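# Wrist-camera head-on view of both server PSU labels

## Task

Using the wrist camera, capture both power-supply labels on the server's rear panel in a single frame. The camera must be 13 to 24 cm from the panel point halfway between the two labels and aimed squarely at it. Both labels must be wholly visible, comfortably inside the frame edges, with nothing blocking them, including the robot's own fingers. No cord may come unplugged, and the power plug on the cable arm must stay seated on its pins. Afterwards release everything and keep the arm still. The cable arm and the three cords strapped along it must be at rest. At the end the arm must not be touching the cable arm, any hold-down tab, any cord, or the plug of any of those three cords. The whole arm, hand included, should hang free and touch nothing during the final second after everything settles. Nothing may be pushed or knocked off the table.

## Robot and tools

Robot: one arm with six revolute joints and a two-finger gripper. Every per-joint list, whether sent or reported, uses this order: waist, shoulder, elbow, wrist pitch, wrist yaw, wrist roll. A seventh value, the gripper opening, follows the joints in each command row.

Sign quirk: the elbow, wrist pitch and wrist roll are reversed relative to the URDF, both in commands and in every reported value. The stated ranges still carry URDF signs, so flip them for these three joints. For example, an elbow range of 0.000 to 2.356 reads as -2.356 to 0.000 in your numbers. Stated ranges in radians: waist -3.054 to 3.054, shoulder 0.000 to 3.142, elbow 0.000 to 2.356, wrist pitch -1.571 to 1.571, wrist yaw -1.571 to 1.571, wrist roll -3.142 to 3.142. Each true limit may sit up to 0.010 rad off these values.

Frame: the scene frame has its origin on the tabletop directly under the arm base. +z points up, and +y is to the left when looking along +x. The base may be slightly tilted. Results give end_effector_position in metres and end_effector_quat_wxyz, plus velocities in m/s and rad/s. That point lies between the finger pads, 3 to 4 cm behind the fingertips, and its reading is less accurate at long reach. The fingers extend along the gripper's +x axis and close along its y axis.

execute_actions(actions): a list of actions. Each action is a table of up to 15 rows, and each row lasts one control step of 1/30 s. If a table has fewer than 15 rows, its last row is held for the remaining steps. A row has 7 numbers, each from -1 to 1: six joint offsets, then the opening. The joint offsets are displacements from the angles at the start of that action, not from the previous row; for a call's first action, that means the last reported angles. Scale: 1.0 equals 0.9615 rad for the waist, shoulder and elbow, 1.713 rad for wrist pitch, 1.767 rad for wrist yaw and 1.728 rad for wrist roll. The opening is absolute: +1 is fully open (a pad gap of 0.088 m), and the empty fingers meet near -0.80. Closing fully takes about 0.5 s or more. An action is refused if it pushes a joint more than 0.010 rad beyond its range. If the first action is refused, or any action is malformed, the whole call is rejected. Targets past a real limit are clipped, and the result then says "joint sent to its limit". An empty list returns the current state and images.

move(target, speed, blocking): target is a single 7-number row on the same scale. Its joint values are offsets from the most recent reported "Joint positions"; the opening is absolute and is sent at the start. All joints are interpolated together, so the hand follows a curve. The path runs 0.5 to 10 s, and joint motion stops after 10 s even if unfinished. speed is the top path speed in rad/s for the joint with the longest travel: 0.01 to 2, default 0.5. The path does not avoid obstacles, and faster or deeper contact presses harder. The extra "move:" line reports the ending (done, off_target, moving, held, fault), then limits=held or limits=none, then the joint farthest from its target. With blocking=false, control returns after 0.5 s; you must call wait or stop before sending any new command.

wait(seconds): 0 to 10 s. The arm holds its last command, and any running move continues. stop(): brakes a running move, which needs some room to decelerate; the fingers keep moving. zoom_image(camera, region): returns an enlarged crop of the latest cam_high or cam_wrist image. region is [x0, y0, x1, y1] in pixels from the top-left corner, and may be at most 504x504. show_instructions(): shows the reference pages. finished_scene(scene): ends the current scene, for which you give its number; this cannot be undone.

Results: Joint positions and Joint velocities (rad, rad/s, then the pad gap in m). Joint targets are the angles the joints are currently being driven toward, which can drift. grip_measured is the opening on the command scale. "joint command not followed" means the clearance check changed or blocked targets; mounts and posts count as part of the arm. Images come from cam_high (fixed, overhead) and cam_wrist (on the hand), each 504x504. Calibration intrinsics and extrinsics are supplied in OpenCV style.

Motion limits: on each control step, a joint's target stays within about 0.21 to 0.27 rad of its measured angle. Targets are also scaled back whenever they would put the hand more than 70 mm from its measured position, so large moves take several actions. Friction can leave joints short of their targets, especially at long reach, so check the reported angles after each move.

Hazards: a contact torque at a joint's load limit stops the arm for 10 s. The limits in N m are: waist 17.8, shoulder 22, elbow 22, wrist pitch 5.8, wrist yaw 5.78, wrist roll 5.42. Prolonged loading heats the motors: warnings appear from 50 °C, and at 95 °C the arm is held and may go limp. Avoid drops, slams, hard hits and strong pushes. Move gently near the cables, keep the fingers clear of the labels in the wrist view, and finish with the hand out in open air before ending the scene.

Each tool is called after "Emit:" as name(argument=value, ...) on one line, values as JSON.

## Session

Emit:
execute_actions(actions=[])

Emit:
zoom_image(camera="cam_high", region=[100,90,400,330])

Scene clock: 0.00 s.
end_effector_position=(-0.0090, -0.3947, +0.2182) grip_measured=+0.843 end_effector_quat_wxyz=(+0.259, +0.708, +0.135, -0.642) end_effector_velocity=(+0.002, +0.005, -0.001) end_effector_angular_velocity=(+0.020, -0.013, -0.003)
Joint names: [waist, shoulder, elbow, wrist pitch, wrist yaw, wrist roll]
Joint positions: [-2.104  0.957 -1.719  1.524 -0.521 -0.662  0.08 ]
Joint velocities: [-0.002 -0.002  0.007  0.022 -0.007  0.007 -0.   ]
Motor temperatures (°C, as the motors report them): [26 27 24 27 26 25]
Heat: hottest shoulder 27 °C (+0.0 °C/min).
Joint targets: [-2.104 0.957 -1.719 1.524 -0.521 -0.662]
camera_calibration (this result's frames):
cam_wrist: T_world_to_cam=[[-0.545305, 0.818819, -0.179383, 0.363983], [0.713583, 0.565743, 0.4132, 0.164003], [0.439821, 0.097315, -0.892798, 0.315975], [0, 0, 0, 1]] pos_world=[-0.0575204, -0.421569, 0.279628]

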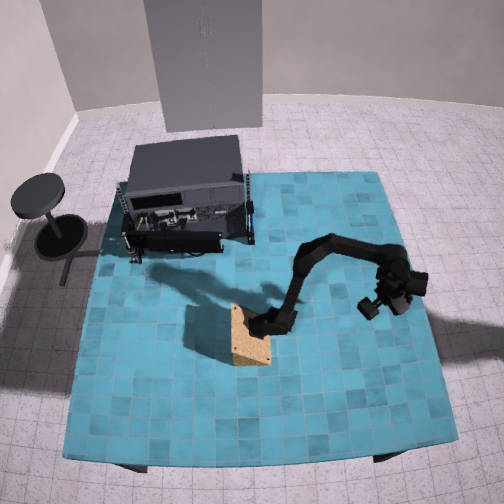

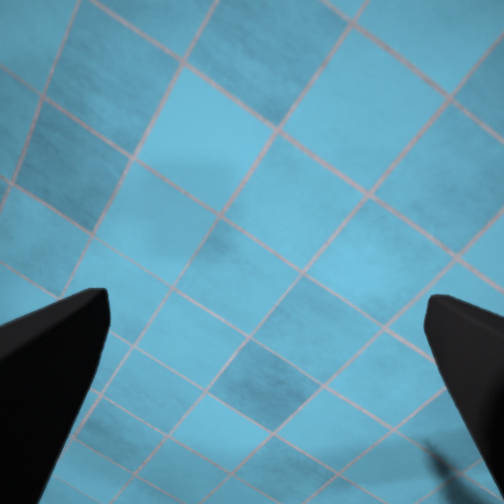

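Region (100, 90, 400, 330) of cam_high's 504x504 image, scaled by 1.680, with more detail than that image has; it fills the top 403 rows of this view, and the rest is white.

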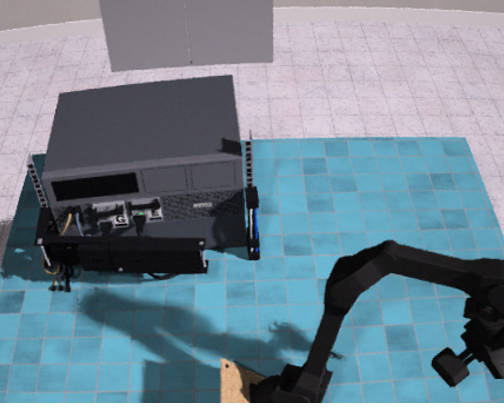

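Emit:
move(target=[1,0.3,0.3,-0.2,0.295,0.383,-1], speed=1)

Emit:
move(target=[1,0,0,0,0,0,-1], speed=1)

Emit:
move(target=[0.7,0,0,0,0,0,-1], speed=1)

Emit:
move(target=[0,0.38,0.25,-0.176,0,0,-1])

Scene clock: 2.67 s.
end_effector_position=(+0.1215, -0.3783, +0.0766) grip_measured=-0.790 end_effector_quat_wxyz=(+0.599, +0.519, +0.540, -0.283) end_effector_velocity=(+0.001, +0.003, +0.001) end_effector_angular_velocity=(-0.000, -0.014, +0.038)
Joint names: [waist, shoulder, elbow, wrist pitch, wrist yaw, wrist roll]
Joint positions: [-1.146  1.23  -1.439  1.184 -0.004 -0.005  0.   ]
Joint velocities: [ 0.002 -0.002  0.002  0.007 -0.007  0.037 -0.   ]
Motor temperatures (°C, as the motors report them): [26 27 24 27 26 25]
Heat: hottest shoulder 27 °C (+0.0 °C/min).
Joint targets: [-1.142 1.246 -1.430 1.182 0.001 -0.000]
move: off_target; limits=none; farthest joint: the shoulder, 0.015 radians from its target (0.288 radians at the start)
camera_calibration (this result's frames):
cam_wrist: T_world_to_cam=[[-0.895105, -0.325212, -0.304998, 0.0156843], [-0.438627, 0.764992, 0.471585, 0.330934], [0.0799562, 0.555899, -0.827396, 0.342728], [0, 0, 0, 1]] pos_world=[0.131793, -0.438584, 0.132292]

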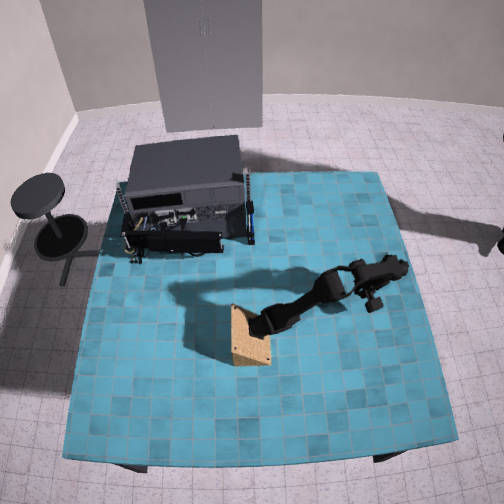

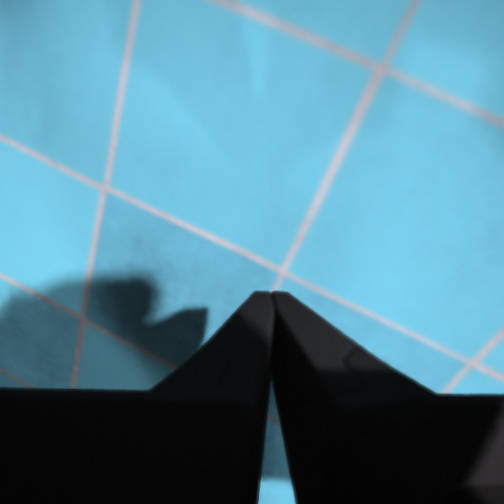

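Scene clock: 4.43 s.
end_effector_position=(+0.2756, -0.2306, +0.2242) grip_measured=-0.790 end_effector_quat_wxyz=(+0.801, +0.373, +0.454, +0.111) end_effector_velocity=(-0.002, +0.002, +0.001) end_effector_angular_velocity=(+0.019, +0.011, -0.005)
Joint names: [waist, shoulder, elbow, wrist pitch, wrist yaw, wrist roll]
Joint positions: [-0.188  1.23  -1.439  1.184 -0.004 -0.005  0.   ]
Joint velocities: [ 0.002 -0.002  0.002  0.007 -0.007 -0.022  0.   ]
Motor temperatures (°C, as the motors report them): [26 27 24 27 26 25]
Heat: hottest shoulder 27 °C (+0.0 °C/min).
Joint targets: [-0.185 1.230 -1.439 1.184 -0.004 -0.005]
move: done; limits=none; farthest joint: the waist, 0.004 radians from its target (0.962 radians at the start)
camera_calibration (this result's frames):
cam_wrist: T_world_to_cam=[[-0.150626, -0.716332, -0.681307, 0.0356153], [-0.967897, 0.24713, -0.0458481, 0.358457], [0.201214, 0.652529, -0.73056, 0.337576], [0, 0, 0, 1]] pos_world=[0.284389, -0.283351, 0.287319]

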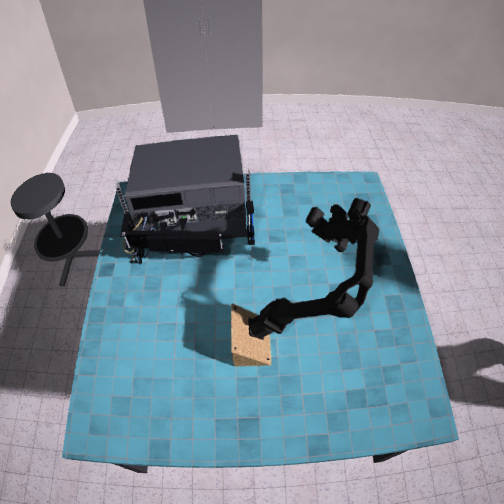

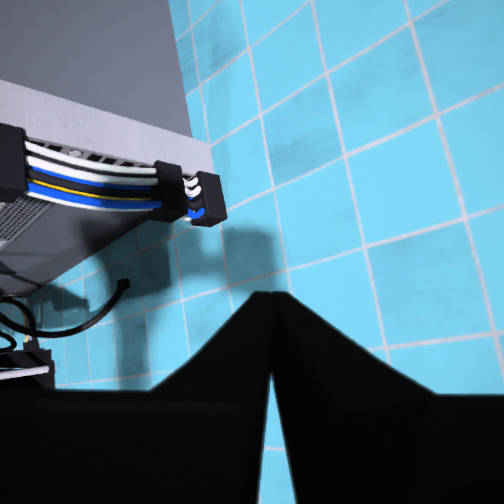

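Scene clock: 5.93 s.
end_effector_position=(+0.2429, -0.1008, +0.3519) grip_measured=-0.790 end_effector_quat_wxyz=(+0.837, +0.218, +0.332, +0.377) end_effector_velocity=(-0.004, +0.001, -0.003) end_effector_angular_velocity=(-0.016, -0.002, +0.025)
Joint names: [waist, shoulder, elbow, wrist pitch, wrist yaw, wrist roll]
Joint positions: [ 0.481  1.23  -1.439  1.184 -0.004 -0.005  0.   ]
Joint velocities: [-0.002 -0.002  0.002  0.022 -0.007  0.022 -0.   ]
Motor temperatures (°C, as the motors report them): [26 27 24 27 26 25]
Heat: hottest shoulder 27 °C (+0.0 °C/min).
Joint targets: [0.485 1.230 -1.439 1.184 -0.004 -0.005]
move: done; limits=none; farthest joint: the waist, 0.004 radians from its target (0.673 radians at the start)
camera_calibration (this result's frames):
cam_wrist: T_world_to_cam=[[0.495231, -0.634883, -0.593018, 0.030919], [-0.847779, -0.204052, -0.489525, 0.382057], [0.189785, 0.745175, -0.639293, 0.332721], [0, 0, 0, 1]] pos_world=[0.245442, -0.150346, 0.418068]

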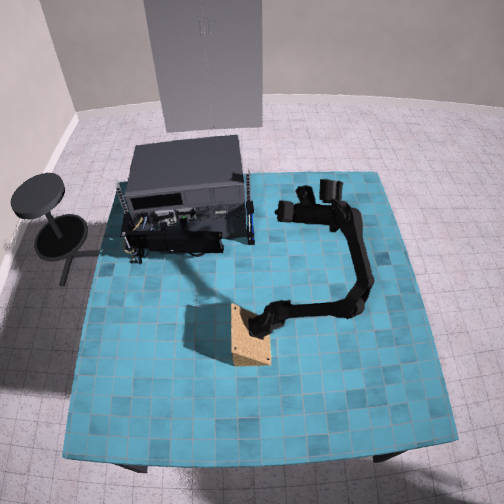

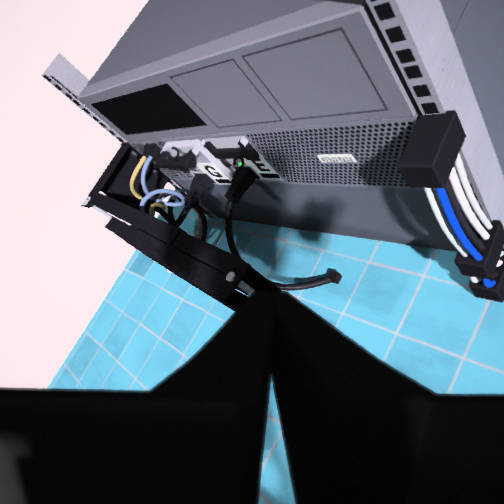

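Scene clock: 7.33 s.
end_effector_position=(+0.2955, +0.0295, +0.2606) grip_measured=-0.790 end_effector_quat_wxyz=(+0.780, +0.161, +0.449, +0.404) end_effector_velocity=(-0.002, +0.001, -0.002) end_effector_angular_velocity=(-0.002, +0.004, +0.014)
Joint names: [waist, shoulder, elbow, wrist pitch, wrist yaw, wrist roll]
Joint positions: [ 0.481  1.588 -1.208  0.884 -0.004 -0.005  0.   ]
Joint velocities: [-0.002  0.002  0.002  0.007 -0.007  0.007 -0.   ]
Motor temperatures (°C, as the motors report them): [26 27 24 27 26 25]
Heat: hottest shoulder 27 °C (+0.0 °C/min).
Joint targets: [0.481 1.596 -1.199 0.882 -0.004 -0.005]
move: done; limits=none; farthest joint: the elbow, 0.009 radians from its target (0.241 radians at the start)
camera_calibration (this result's frames):
cam_wrist: T_world_to_cam=[[0.499799, -0.63091, -0.593425, 0.0321317], [-0.863984, -0.41148, -0.290199, 0.367443], [-0.0610934, 0.657751, -0.750754, 0.273093], [0, 0, 0, 1]] pos_world=[0.31809, -0.0081591, 0.330725]

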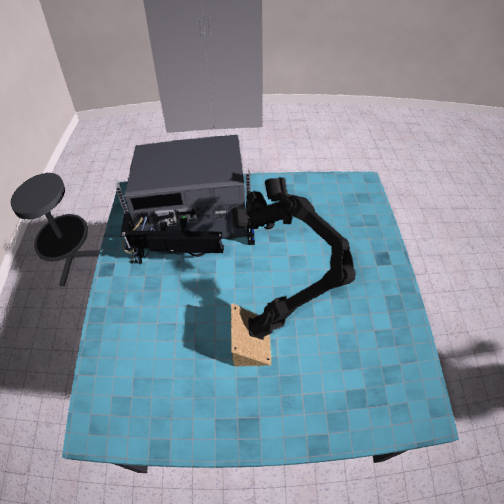

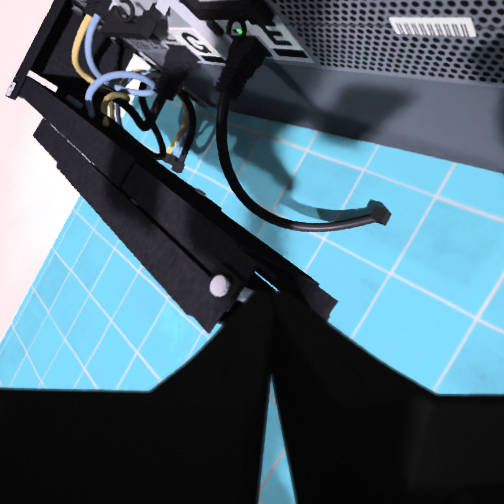

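Emit:
move(target=[0,0.17,0.32,-0.28,0,0,-1], speed=0.25)

Scene clock: 10.10 s.
end_effector_position=(+0.3207, +0.0893, +0.2106) grip_measured=-0.790 end_effector_quat_wxyz=(+0.810, +0.188, +0.401, +0.385) end_effector_velocity=(-0.002, -0.000, -0.001) end_effector_angular_velocity=(-0.000, +0.001, +0.011)
Joint names: [waist, shoulder, elbow, wrist pitch, wrist yaw, wrist roll]
Joint positions: [ 0.471  1.692 -0.949  0.392  0.007 -0.004  0.   ]
Joint velocities: [-0.002 -0.002  0.002  0.007 -0.007  0.007 -0.   ]
Motor temperatures (°C, as the motors report them): [26 27 24 27 27 25]
Heat: hottest shoulder 27 °C (+0.0 °C/min).
Joint targets: [0.481 1.751 -0.901 0.404 -0.004 -0.005]
move: off_target; limits=none; farthest joint: the shoulder, 0.060 radians from its target (0.163 radians at the start)
camera_calibration (this result's frames):
cam_wrist: T_world_to_cam=[[0.485012, -0.644668, -0.590903, 0.0330002], [-0.872639, -0.312632, -0.375183, 0.411171], [0.0571334, 0.697613, -0.714193, 0.148546], [0, 0, 0, 1]] pos_world=[0.334311, 0.0461917, 0.279855]

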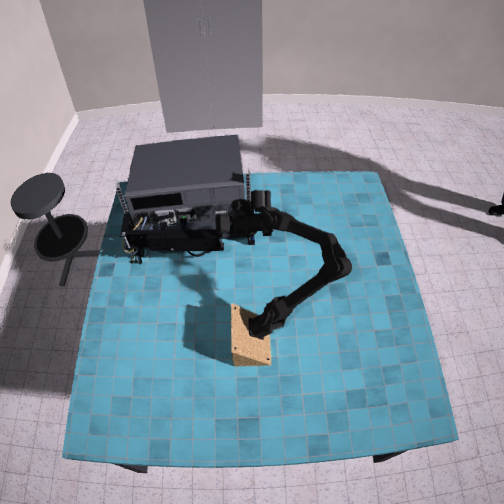

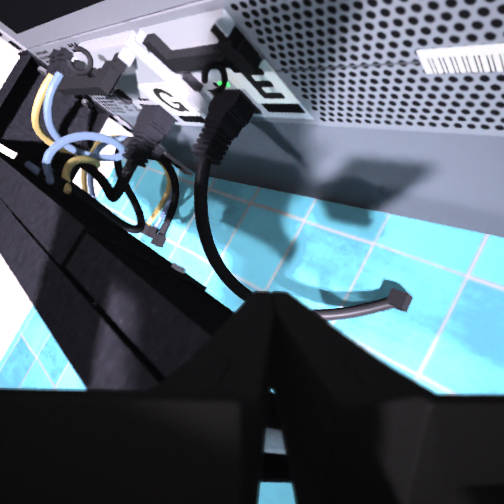

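Emit:
move(target=[0.05,0,0.1,0.08,0,0,-1], speed=0.2)

Emit:
move(target=[0.25,0,0.22,-0.13,0,0,-1], speed=0.2)

Scene clock: 11.53 s.
end_effector_position=(+0.2838, +0.0930, +0.2093) grip_measured=-0.790 end_effector_quat_wxyz=(+0.789, +0.154, +0.427, +0.415) end_effector_velocity=(-0.005, -0.002, -0.006) end_effector_angular_velocity=(-0.022, +0.011, +0.014)
Joint names: [waist, shoulder, elbow, wrist pitch, wrist yaw, wrist roll]
Joint positions: [ 0.525  1.641 -0.915  0.505 -0.    -0.004  0.   ]
Joint velocities: [-0.002 -0.002  0.007  0.022  0.007  0.007 -0.   ]
Motor temperatures (°C, as the motors report them): [26 27 24 27 27 25]
Heat: hottest shoulder 27 °C (+0.0 °C/min).
Joint targets: [0.519 1.692 -0.853 0.529 0.007 -0.004]
move: off_target; limits=none; farthest joint: the elbow, 0.062 radians from its target (0.096 radians at the start)
camera_calibration (this result's frames):
cam_wrist: T_world_to_cam=[[0.536081, -0.618156, -0.574891, 0.0321845], [-0.843675, -0.415563, -0.339882, 0.373647], [-0.0288035, 0.667226, -0.744298, 0.18066], [0, 0, 0, 1]] pos_world=[0.303187, 0.054628, 0.279964]

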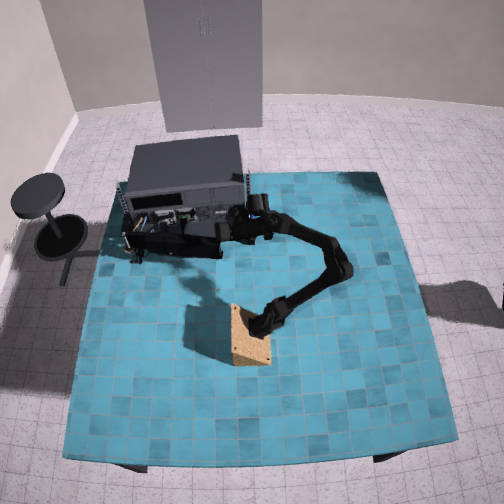

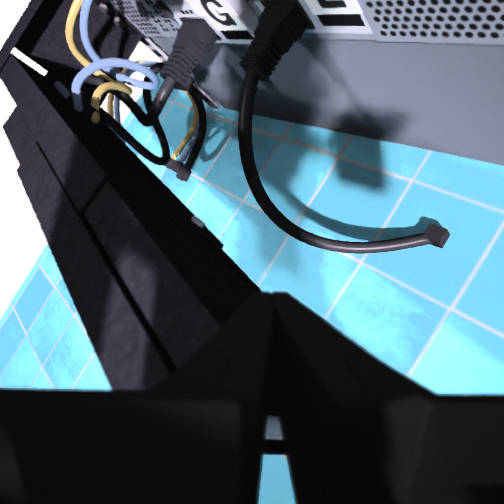

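Scene clock: 13.30 s.
end_effector_position=(+0.2198, +0.1523, +0.2149) grip_measured=-0.790 end_effector_quat_wxyz=(+0.790, +0.090, +0.359, +0.489) end_effector_velocity=(-0.003, -0.000, -0.003) end_effector_angular_velocity=(-0.002, +0.016, +0.006)
Joint names: [waist, shoulder, elbow, wrist pitch, wrist yaw, wrist roll]
Joint positions: [ 0.761  1.632 -0.717  0.283 -0.    -0.004  0.   ]
Joint velocities: [-0.002 -0.002  0.007  0.007 -0.007 -0.007 -0.   ]
Motor temperatures (°C, as the motors report them): [26 27 25 27 27 25]
Heat: hottest shoulder 27 °C (+0.0 °C/min).
Joint targets: [0.765 1.641 -0.703 0.282 -0.000 -0.004]
move: off_target; limits=none; farthest joint: the elbow, 0.013 radians from its target (0.211 radians at the start)
camera_calibration (this result's frames):
cam_wrist: T_world_to_cam=[[0.718524, -0.513951, -0.468591, 0.0276291], [-0.695468, -0.524288, -0.491371, 0.36271], [0.00686417, 0.678953, -0.73415, 0.131593], [0, 0, 0, 1]] pos_world=[0.231498, 0.115019, 0.287781]

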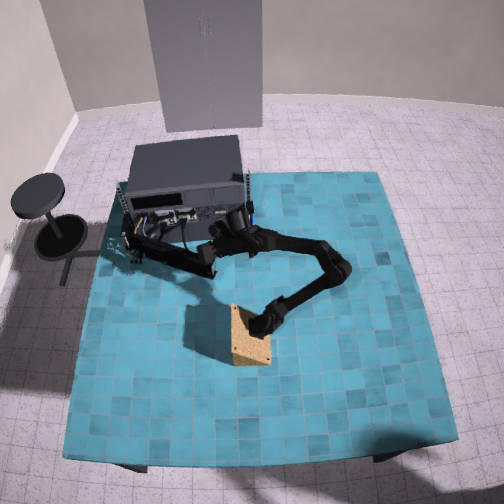

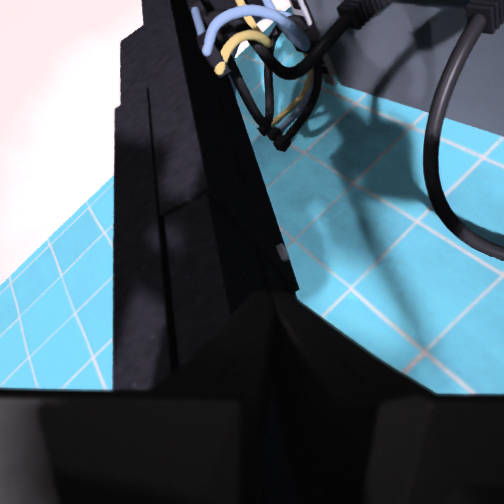

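Emit:
move(target=[-0.12,0.03,-0.08,-0.04,0,0,-1], speed=0.2)

Emit:
move(target=[0,0.18,0.08,-0.03,0,0,-1], speed=0.2)

Emit:
move(target=[0.45,0.02,0.24,-0.12,0,0,-1], speed=0.2)

Scene clock: 14.73 s.
end_effector_position=(+0.2700, +0.1359, +0.2261) grip_measured=-0.790 end_effector_quat_wxyz=(+0.814, +0.149, +0.340, +0.446) end_effector_velocity=(-0.002, -0.002, -0.003) end_effector_angular_velocity=(-0.008, +0.009, +0.012)
Joint names: [waist, shoulder, elbow, wrist pitch, wrist yaw, wrist roll]
Joint positions: [ 0.65   1.653 -0.784  0.217 -0.001 -0.004  0.   ]
Joint velocities: [-0.007 -0.002 -0.002  0.022 -0.007  0.007 -0.   ]
Motor temperatures (°C, as the motors report them): [26 27 25 27 27 25]
Heat: hottest shoulder 27 °C (+0.0 °C/min).
Joint targets: [0.646 1.661 -0.794 0.215 -0.000 -0.004]
move: done; limits=none; farthest joint: the elbow, 0.010 radians from its target (0.078 radians at the start)
camera_calibration (this result's frames):
cam_wrist: T_world_to_cam=[[0.635195, -0.568559, -0.522751, 0.0305198], [-0.767057, -0.385269, -0.513022, 0.399888], [0.0902836, 0.726849, -0.680838, 0.109529], [0, 0, 0, 1]] pos_world=[0.277462, 0.0918059, 0.295677]

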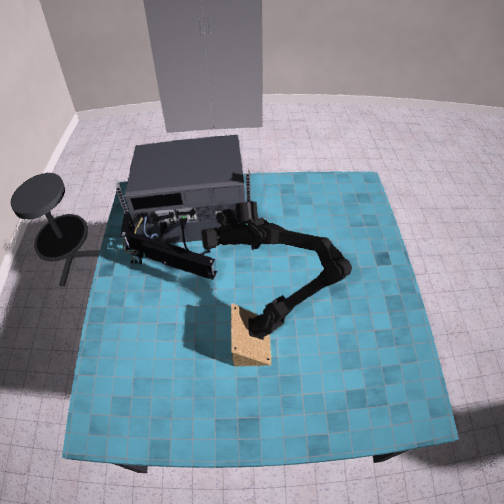

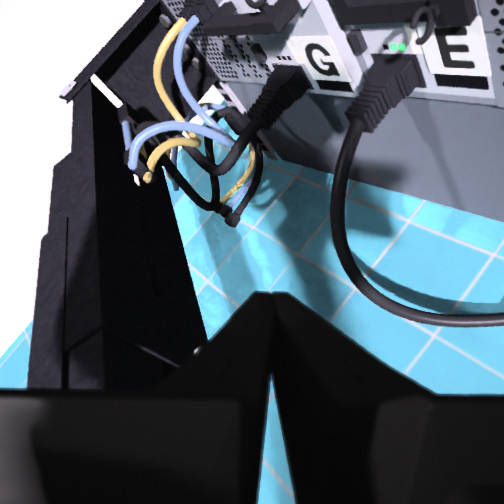

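Scene clock: 16.07 s.
end_effector_position=(+0.2456, +0.1666, +0.1665) grip_measured=-0.790 end_effector_quat_wxyz=(+0.781, +0.110, +0.411, +0.457) end_effector_velocity=(-0.002, +0.000, -0.002) end_effector_angular_velocity=(-0.004, +0.004, +0.014)
Joint names: [waist, shoulder, elbow, wrist pitch, wrist yaw, wrist roll]
Joint positions: [ 0.649  1.814 -0.718  0.167 -0.002 -0.006  0.   ]
Joint velocities: [-0.002  0.002  0.002  0.007 -0.007  0.007  0.   ]
Motor temperatures (°C, as the motors report them): [26 27 25 27 27 25]
Heat: hottest shoulder 27 °C (+0.0 °C/min).
Joint targets: [0.650 1.826 -0.707 0.166 -0.001 -0.004]
move: off_target; limits=none; farthest joint: the shoulder, 0.012 radians from its target (0.173 radians at the start)
camera_calibration (this result's frames):
cam_wrist: T_world_to_cam=[[0.636102, -0.565346, -0.525127, 0.0319041], [-0.770108, -0.50753, -0.386454, 0.362392], [-0.0480376, 0.650229, -0.758218, 0.108476], [0, 0, 0, 1]] pos_world=[0.263998, 0.131428, 0.23905]

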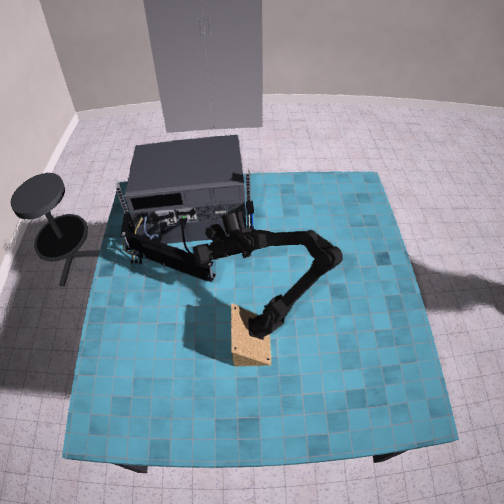

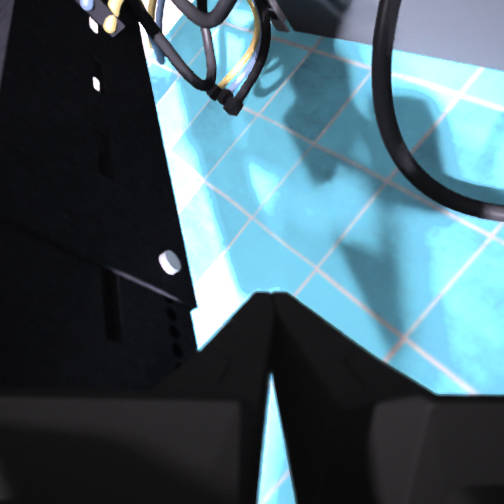

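Scene clock: 18.77 s.
end_effector_position=(+0.1196, +0.2195, +0.1680) grip_measured=-0.790 end_effector_quat_wxyz=(+0.753, -0.031, +0.313, +0.578) end_effector_velocity=(-0.003, -0.001, -0.001) end_effector_angular_velocity=(-0.006, -0.015, +0.021)
Joint names: [waist, shoulder, elbow, wrist pitch, wrist yaw, wrist roll]
Joint positions: [ 1.078  1.824 -0.499 -0.038  0.003 -0.009  0.   ]
Joint velocities: [ 0.002 -0.002  0.002  0.007 -0.007  0.022  0.   ]
Motor temperatures (°C, as the motors report them): [26 27 25 28 27 25]
Heat: hottest wrist pitch 28 °C (+3.2 °C/min).
Joint targets: [1.082 1.833 -0.488 -0.039 -0.002 -0.006]
move: off_target; limits=none; farthest joint: the elbow, 0.012 radians from its target (0.231 radians at the start)
camera_calibration (this result's frames):
cam_wrist: T_world_to_cam=[[0.897186, -0.334177, -0.288761, 0.0210617], [-0.441094, -0.710871, -0.547812, 0.325228], [-0.0222059, 0.61886, -0.785187, 0.0775084], [0, 0, 0, 1]] pos_world=[0.126281, 0.190267, 0.245104]

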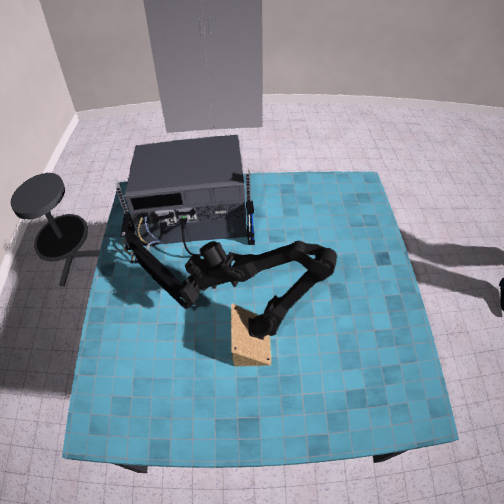

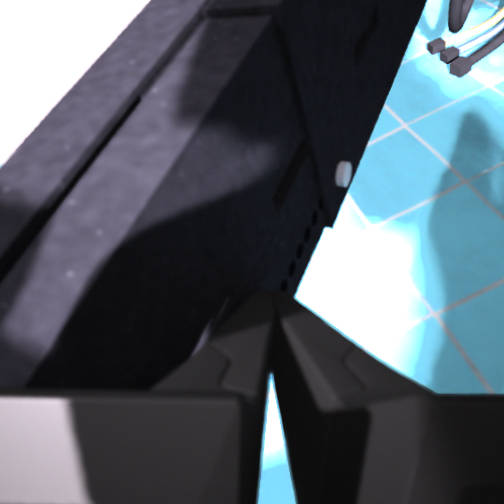

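Emit:
move(target=[0.3,0.38,-0.17,-0.13,0,0,-1], speed=0.2)

Scene clock: 21.27 s.
end_effector_position=(+0.0576, +0.3058, +0.1734) grip_measured=-0.790 end_effector_quat_wxyz=(+0.723, -0.114, +0.225, +0.644) end_effector_velocity=(-0.003, -0.001, -0.003) end_effector_angular_velocity=(-0.009, +0.007, +0.022)
Joint names: [waist, shoulder, elbow, wrist pitch, wrist yaw, wrist roll]
Joint positions: [ 1.361  2.178 -0.653 -0.259  0.008 -0.009  0.   ]
Joint velocities: [-0.002  0.002  0.002  0.007 -0.022  0.007  0.   ]
Motor temperatures (°C, as the motors report them): [26 27 25 28 27 25]
Heat: hottest wrist pitch 28 °C (+2.8 °C/min).
Joint targets: [1.366 2.190 -0.663 -0.261 0.003 -0.009]
move: off_target; limits=none; farthest joint: the shoulder, 0.012 radians from its target (0.365 radians at the start)
camera_calibration (this result's frames):
cam_wrist: T_world_to_cam=[[0.984058, -0.148589, -0.0977292, 0.0122726], [-0.1769, -0.761143, -0.623994, 0.375534], [0.0183326, 0.631334, -0.775294, 0.0190657], [0, 0, 0, 1]] pos_world=[0.0540054, 0.275622, 0.250312]

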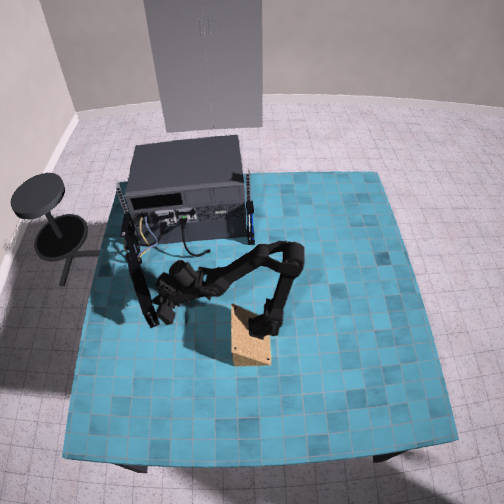

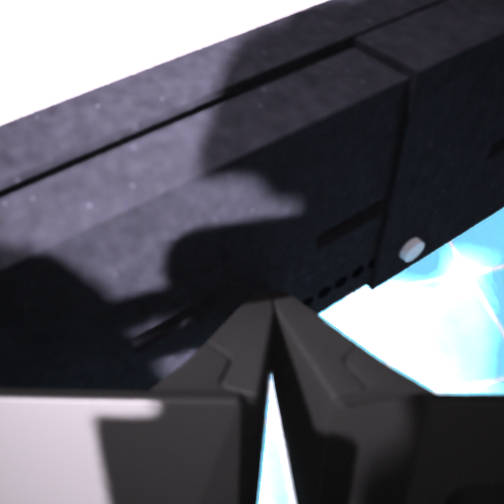

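Emit:
move(target=[-0.15,-0.3,0.28,0,0,0,-1], speed=0.4)

Emit:
move(target=[-0.13,0,0,-0.46,0.48,1,1], speed=0.8)

Emit:
move(target=[0,0.33,0,0,0,0.43,1])

Scene clock: 24.03 s.
end_effector_position=(+0.0813, +0.2346, +0.1541) grip_measured=-0.790 end_effector_quat_wxyz=(+0.745, -0.064, +0.257, +0.613) end_effector_velocity=(-0.002, -0.002, -0.004) end_effector_angular_velocity=(-0.010, +0.001, +0.011)
Joint names: [waist, shoulder, elbow, wrist pitch, wrist yaw, wrist roll]
Joint positions: [ 1.22   1.898 -0.394 -0.259  0.008 -0.009  0.   ]
Joint velocities: [-0.002 -0.002  0.007  0.007 -0.007  0.007 -0.   ]
Motor temperatures (°C, as the motors report them): [26 27 26 28 27 25]
Heat: hottest wrist pitch 28 °C (+2.5 °C/min).
Joint targets: [1.217 1.889 -0.384 -0.259 0.008 -0.009]
move: off_target; limits=none; farthest joint: the elbow, 0.011 radians from its target (0.270 radians at the start)
camera_calibration (this result's frames):
cam_wrist: T_world_to_cam=[[0.949784, -0.245754, -0.19369, 0.0168083], [-0.312685, -0.72212, -0.617066, 0.314316], [0.011779, 0.646643, -0.762702, 0.0436803], [0, 0, 0, 1]] pos_world=[0.0818031, 0.202859, 0.230524]

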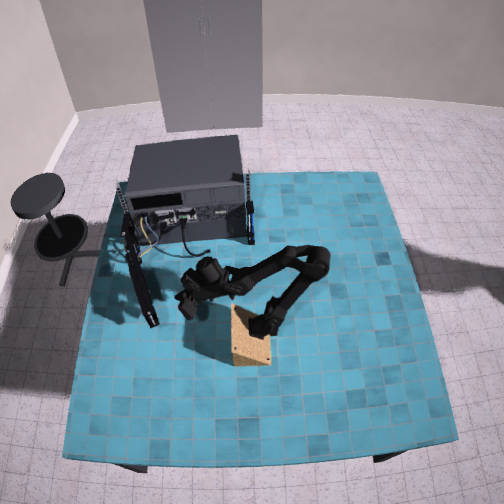

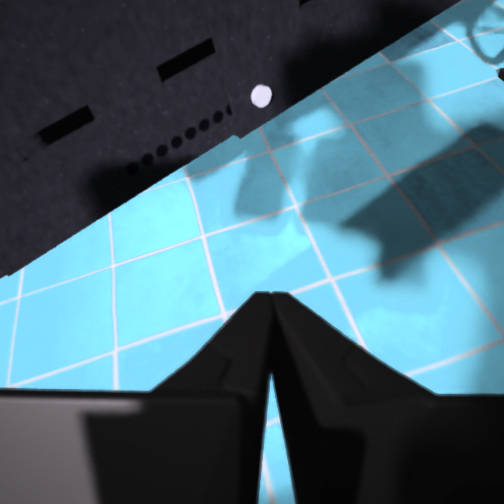

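Scene clock: 27.00 s.
end_effector_position=(+0.2436, +0.1493, +0.2585) grip_measured=+1.000 end_effector_quat_wxyz=(+0.775, -0.605, -0.088, +0.157) end_effector_velocity=(-0.001, +0.001, +0.001) end_effector_angular_velocity=(-0.005, -0.008, +0.020)
Joint names: [waist, shoulder, elbow, wrist pitch, wrist yaw, wrist roll]
Joint positions: [ 1.099  1.898 -0.394 -1.045  0.851  1.714  0.088]
Joint velocities: [-0.002 -0.007  0.002  0.007 -0.022  0.007  0.   ]
Motor temperatures (°C, as the motors report them): [26 27 26 29 27 25]
Heat: hottest wrist pitch 29 °C (+4.4 °C/min).
Joint targets: [1.095 1.898 -0.394 -1.047 0.856 1.719]
move: done; limits=none; farthest joint: the wrist yaw, 0.005 radians from its target (0.848 radians at the start)
camera_calibration (this result's frames):
cam_wrist: T_world_to_cam=[[0.114811, -0.203183, 0.972386, -0.24247], [-0.0584001, -0.978547, -0.197575, 0.235762], [0.991669, -0.0341037, -0.124214, -0.125656], [0, 0, 0, 1]] pos_world=[0.166216, 0.177153, 0.266747]

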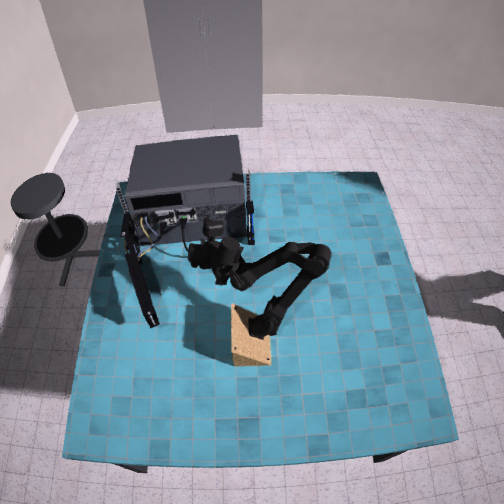

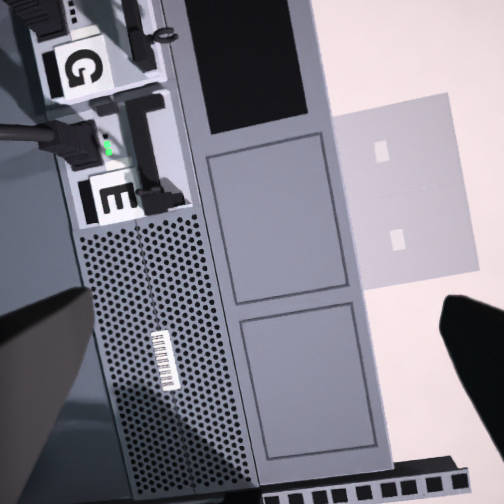

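Scene clock: 29.17 s.
end_effector_position=(+0.2299, +0.1914, +0.1722) grip_measured=+1.000 end_effector_quat_wxyz=(-0.384, +0.892, +0.136, -0.195) end_effector_velocity=(-0.000, +0.000, -0.001) end_effector_angular_velocity=(-0.024, -0.005, +0.013)
Joint names: [waist, shoulder, elbow, wrist pitch, wrist yaw, wrist roll]
Joint positions: [ 1.099  2.205 -0.394 -1.045  0.851  2.452  0.088]
Joint velocities: [-0.002 -0.002  0.002  0.007 -0.007  0.022  0.   ]
Motor temperatures (°C, as the motors report them): [26 27 26 29 27 25]
Heat: hottest wrist pitch 29 °C (+4.1 °C/min).
Joint targets: [1.099 2.215 -0.394 -1.045 0.851 2.457]
move: done; limits=none; farthest joint: the shoulder, 0.010 radians from its target (0.317 radians at the start)
camera_calibration (this result's frames):
cam_wrist: T_world_to_cam=[[-0.115791, 0.676348, 0.727424, -0.221513], [0.0727636, -0.724607, 0.685311, 0.0283533], [0.990605, 0.132283, 0.0346892, -0.180264], [0, 0, 0, 1]] pos_world=[0.150859, 0.19421, 0.147956]

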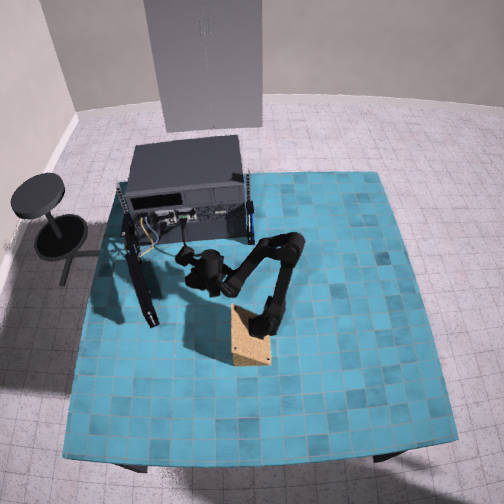

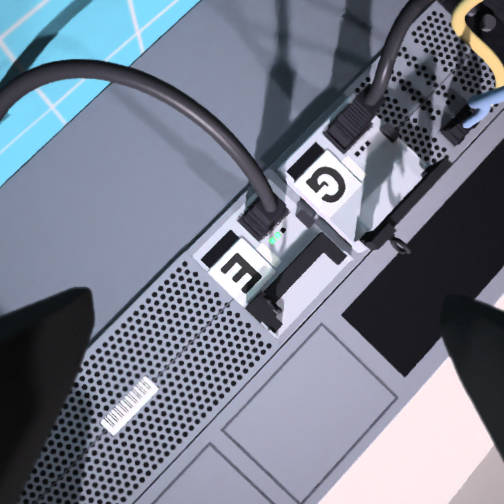

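Emit:
move(target=[-0.18,0.11,-0.2,-0.008,-0.068,0.09,1], speed=0.2)

Scene clock: 31.03 s.
end_effector_position=(+0.2898, +0.2093, +0.1773) grip_measured=+1.000 end_effector_quat_wxyz=(-0.382, +0.894, +0.129, -0.198) end_effector_velocity=(+0.001, -0.001, -0.002) end_effector_angular_velocity=(-0.002, -0.000, +0.002)
Joint names: [waist, shoulder, elbow, wrist pitch, wrist yaw, wrist roll]
Joint positions: [ 0.929  2.299 -0.578 -1.057  0.736  2.603  0.088]
Joint velocities: [-0.007  0.002  0.002 -0.007 -0.007  0.007  0.   ]
Motor temperatures (°C, as the motors report them): [26 27 26 29 27 25]
Heat: hottest wrist pitch 29 °C (+3.9 °C/min).
Joint targets: [0.925 2.311 -0.587 -1.059 0.731 2.608]
move: off_target; limits=none; farthest joint: the shoulder, 0.012 radians from its target (0.106 radians at the start)
camera_calibration (this result's frames):
cam_wrist: T_world_to_cam=[[-0.102716, 0.683336, 0.722843, -0.234881], [0.07174, -0.719705, 0.690564, 0.0318703], [0.99212, 0.122788, 0.0249026, -0.23884], [0, 0, 0, 1]] pos_world=[0.210545, 0.212766, 0.153721]

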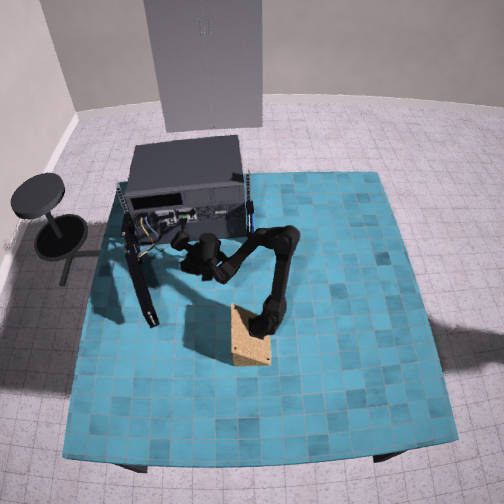

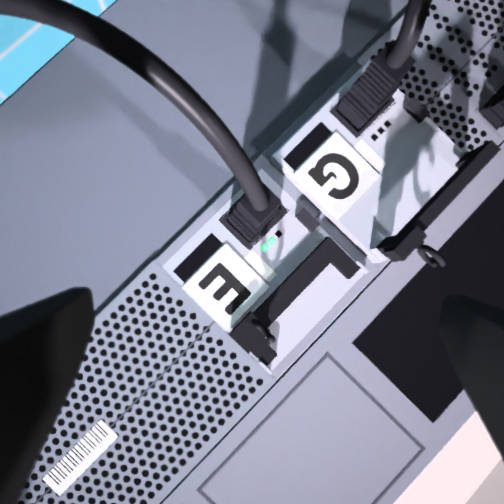

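Emit:
move(target=[0,0,0,0,-0.032,0,1], speed=0.1)

Scene clock: 32.23 s.
end_effector_position=(+0.2874, +0.2163, +0.1798) grip_measured=+1.000 end_effector_quat_wxyz=(-0.384, +0.888, +0.153, -0.201) end_effector_velocity=(-0.001, +0.000, -0.001) end_effector_angular_velocity=(-0.010, +0.000, +0.010)
Joint names: [waist, shoulder, elbow, wrist pitch, wrist yaw, wrist roll]
Joint positions: [ 0.929  2.299 -0.578 -1.057  0.685  2.604  0.088]
Joint velocities: [-0.002 -0.002  0.002  0.007 -0.007  0.007  0.   ]
Motor temperatures (°C, as the motors report them): [26 27 26 29 27 25]
Heat: hottest wrist pitch 29 °C (+3.7 °C/min).
Joint targets: [0.930 2.299 -0.578 -1.057 0.679 2.603]
move: done; limits=none; farthest joint: the wrist yaw, 0.005 radians from its target (0.056 radians at the start)
camera_calibration (this result's frames):
cam_wrist: T_world_to_cam=[[-0.141811, 0.664698, 0.73353, -0.228334], [0.0985504, -0.727858, 0.67861, 0.0314717], [0.984976, 0.168524, 0.0377122, -0.247514], [0, 0, 0, 1]] pos_world=[0.208313, 0.216392, 0.155467]

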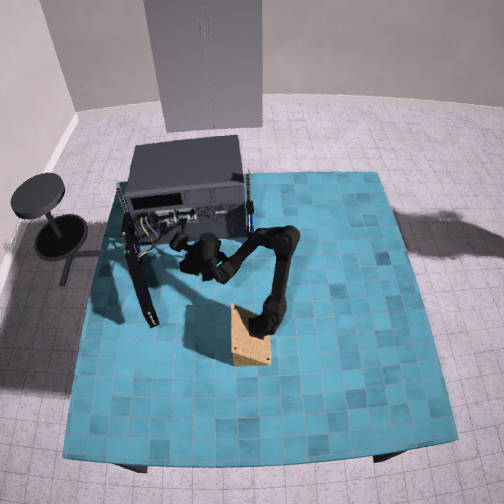

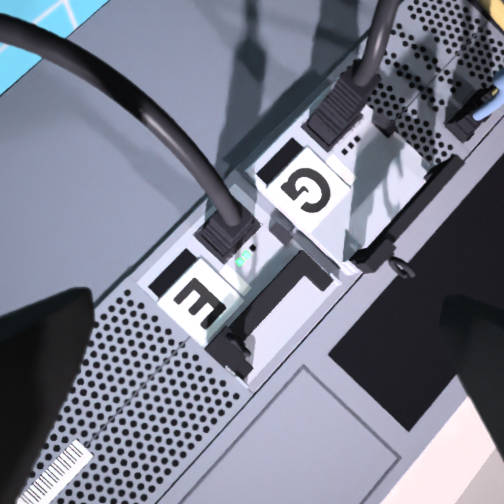

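Emit:
finished_scene(scene=2)

The scene is finished: the task was done.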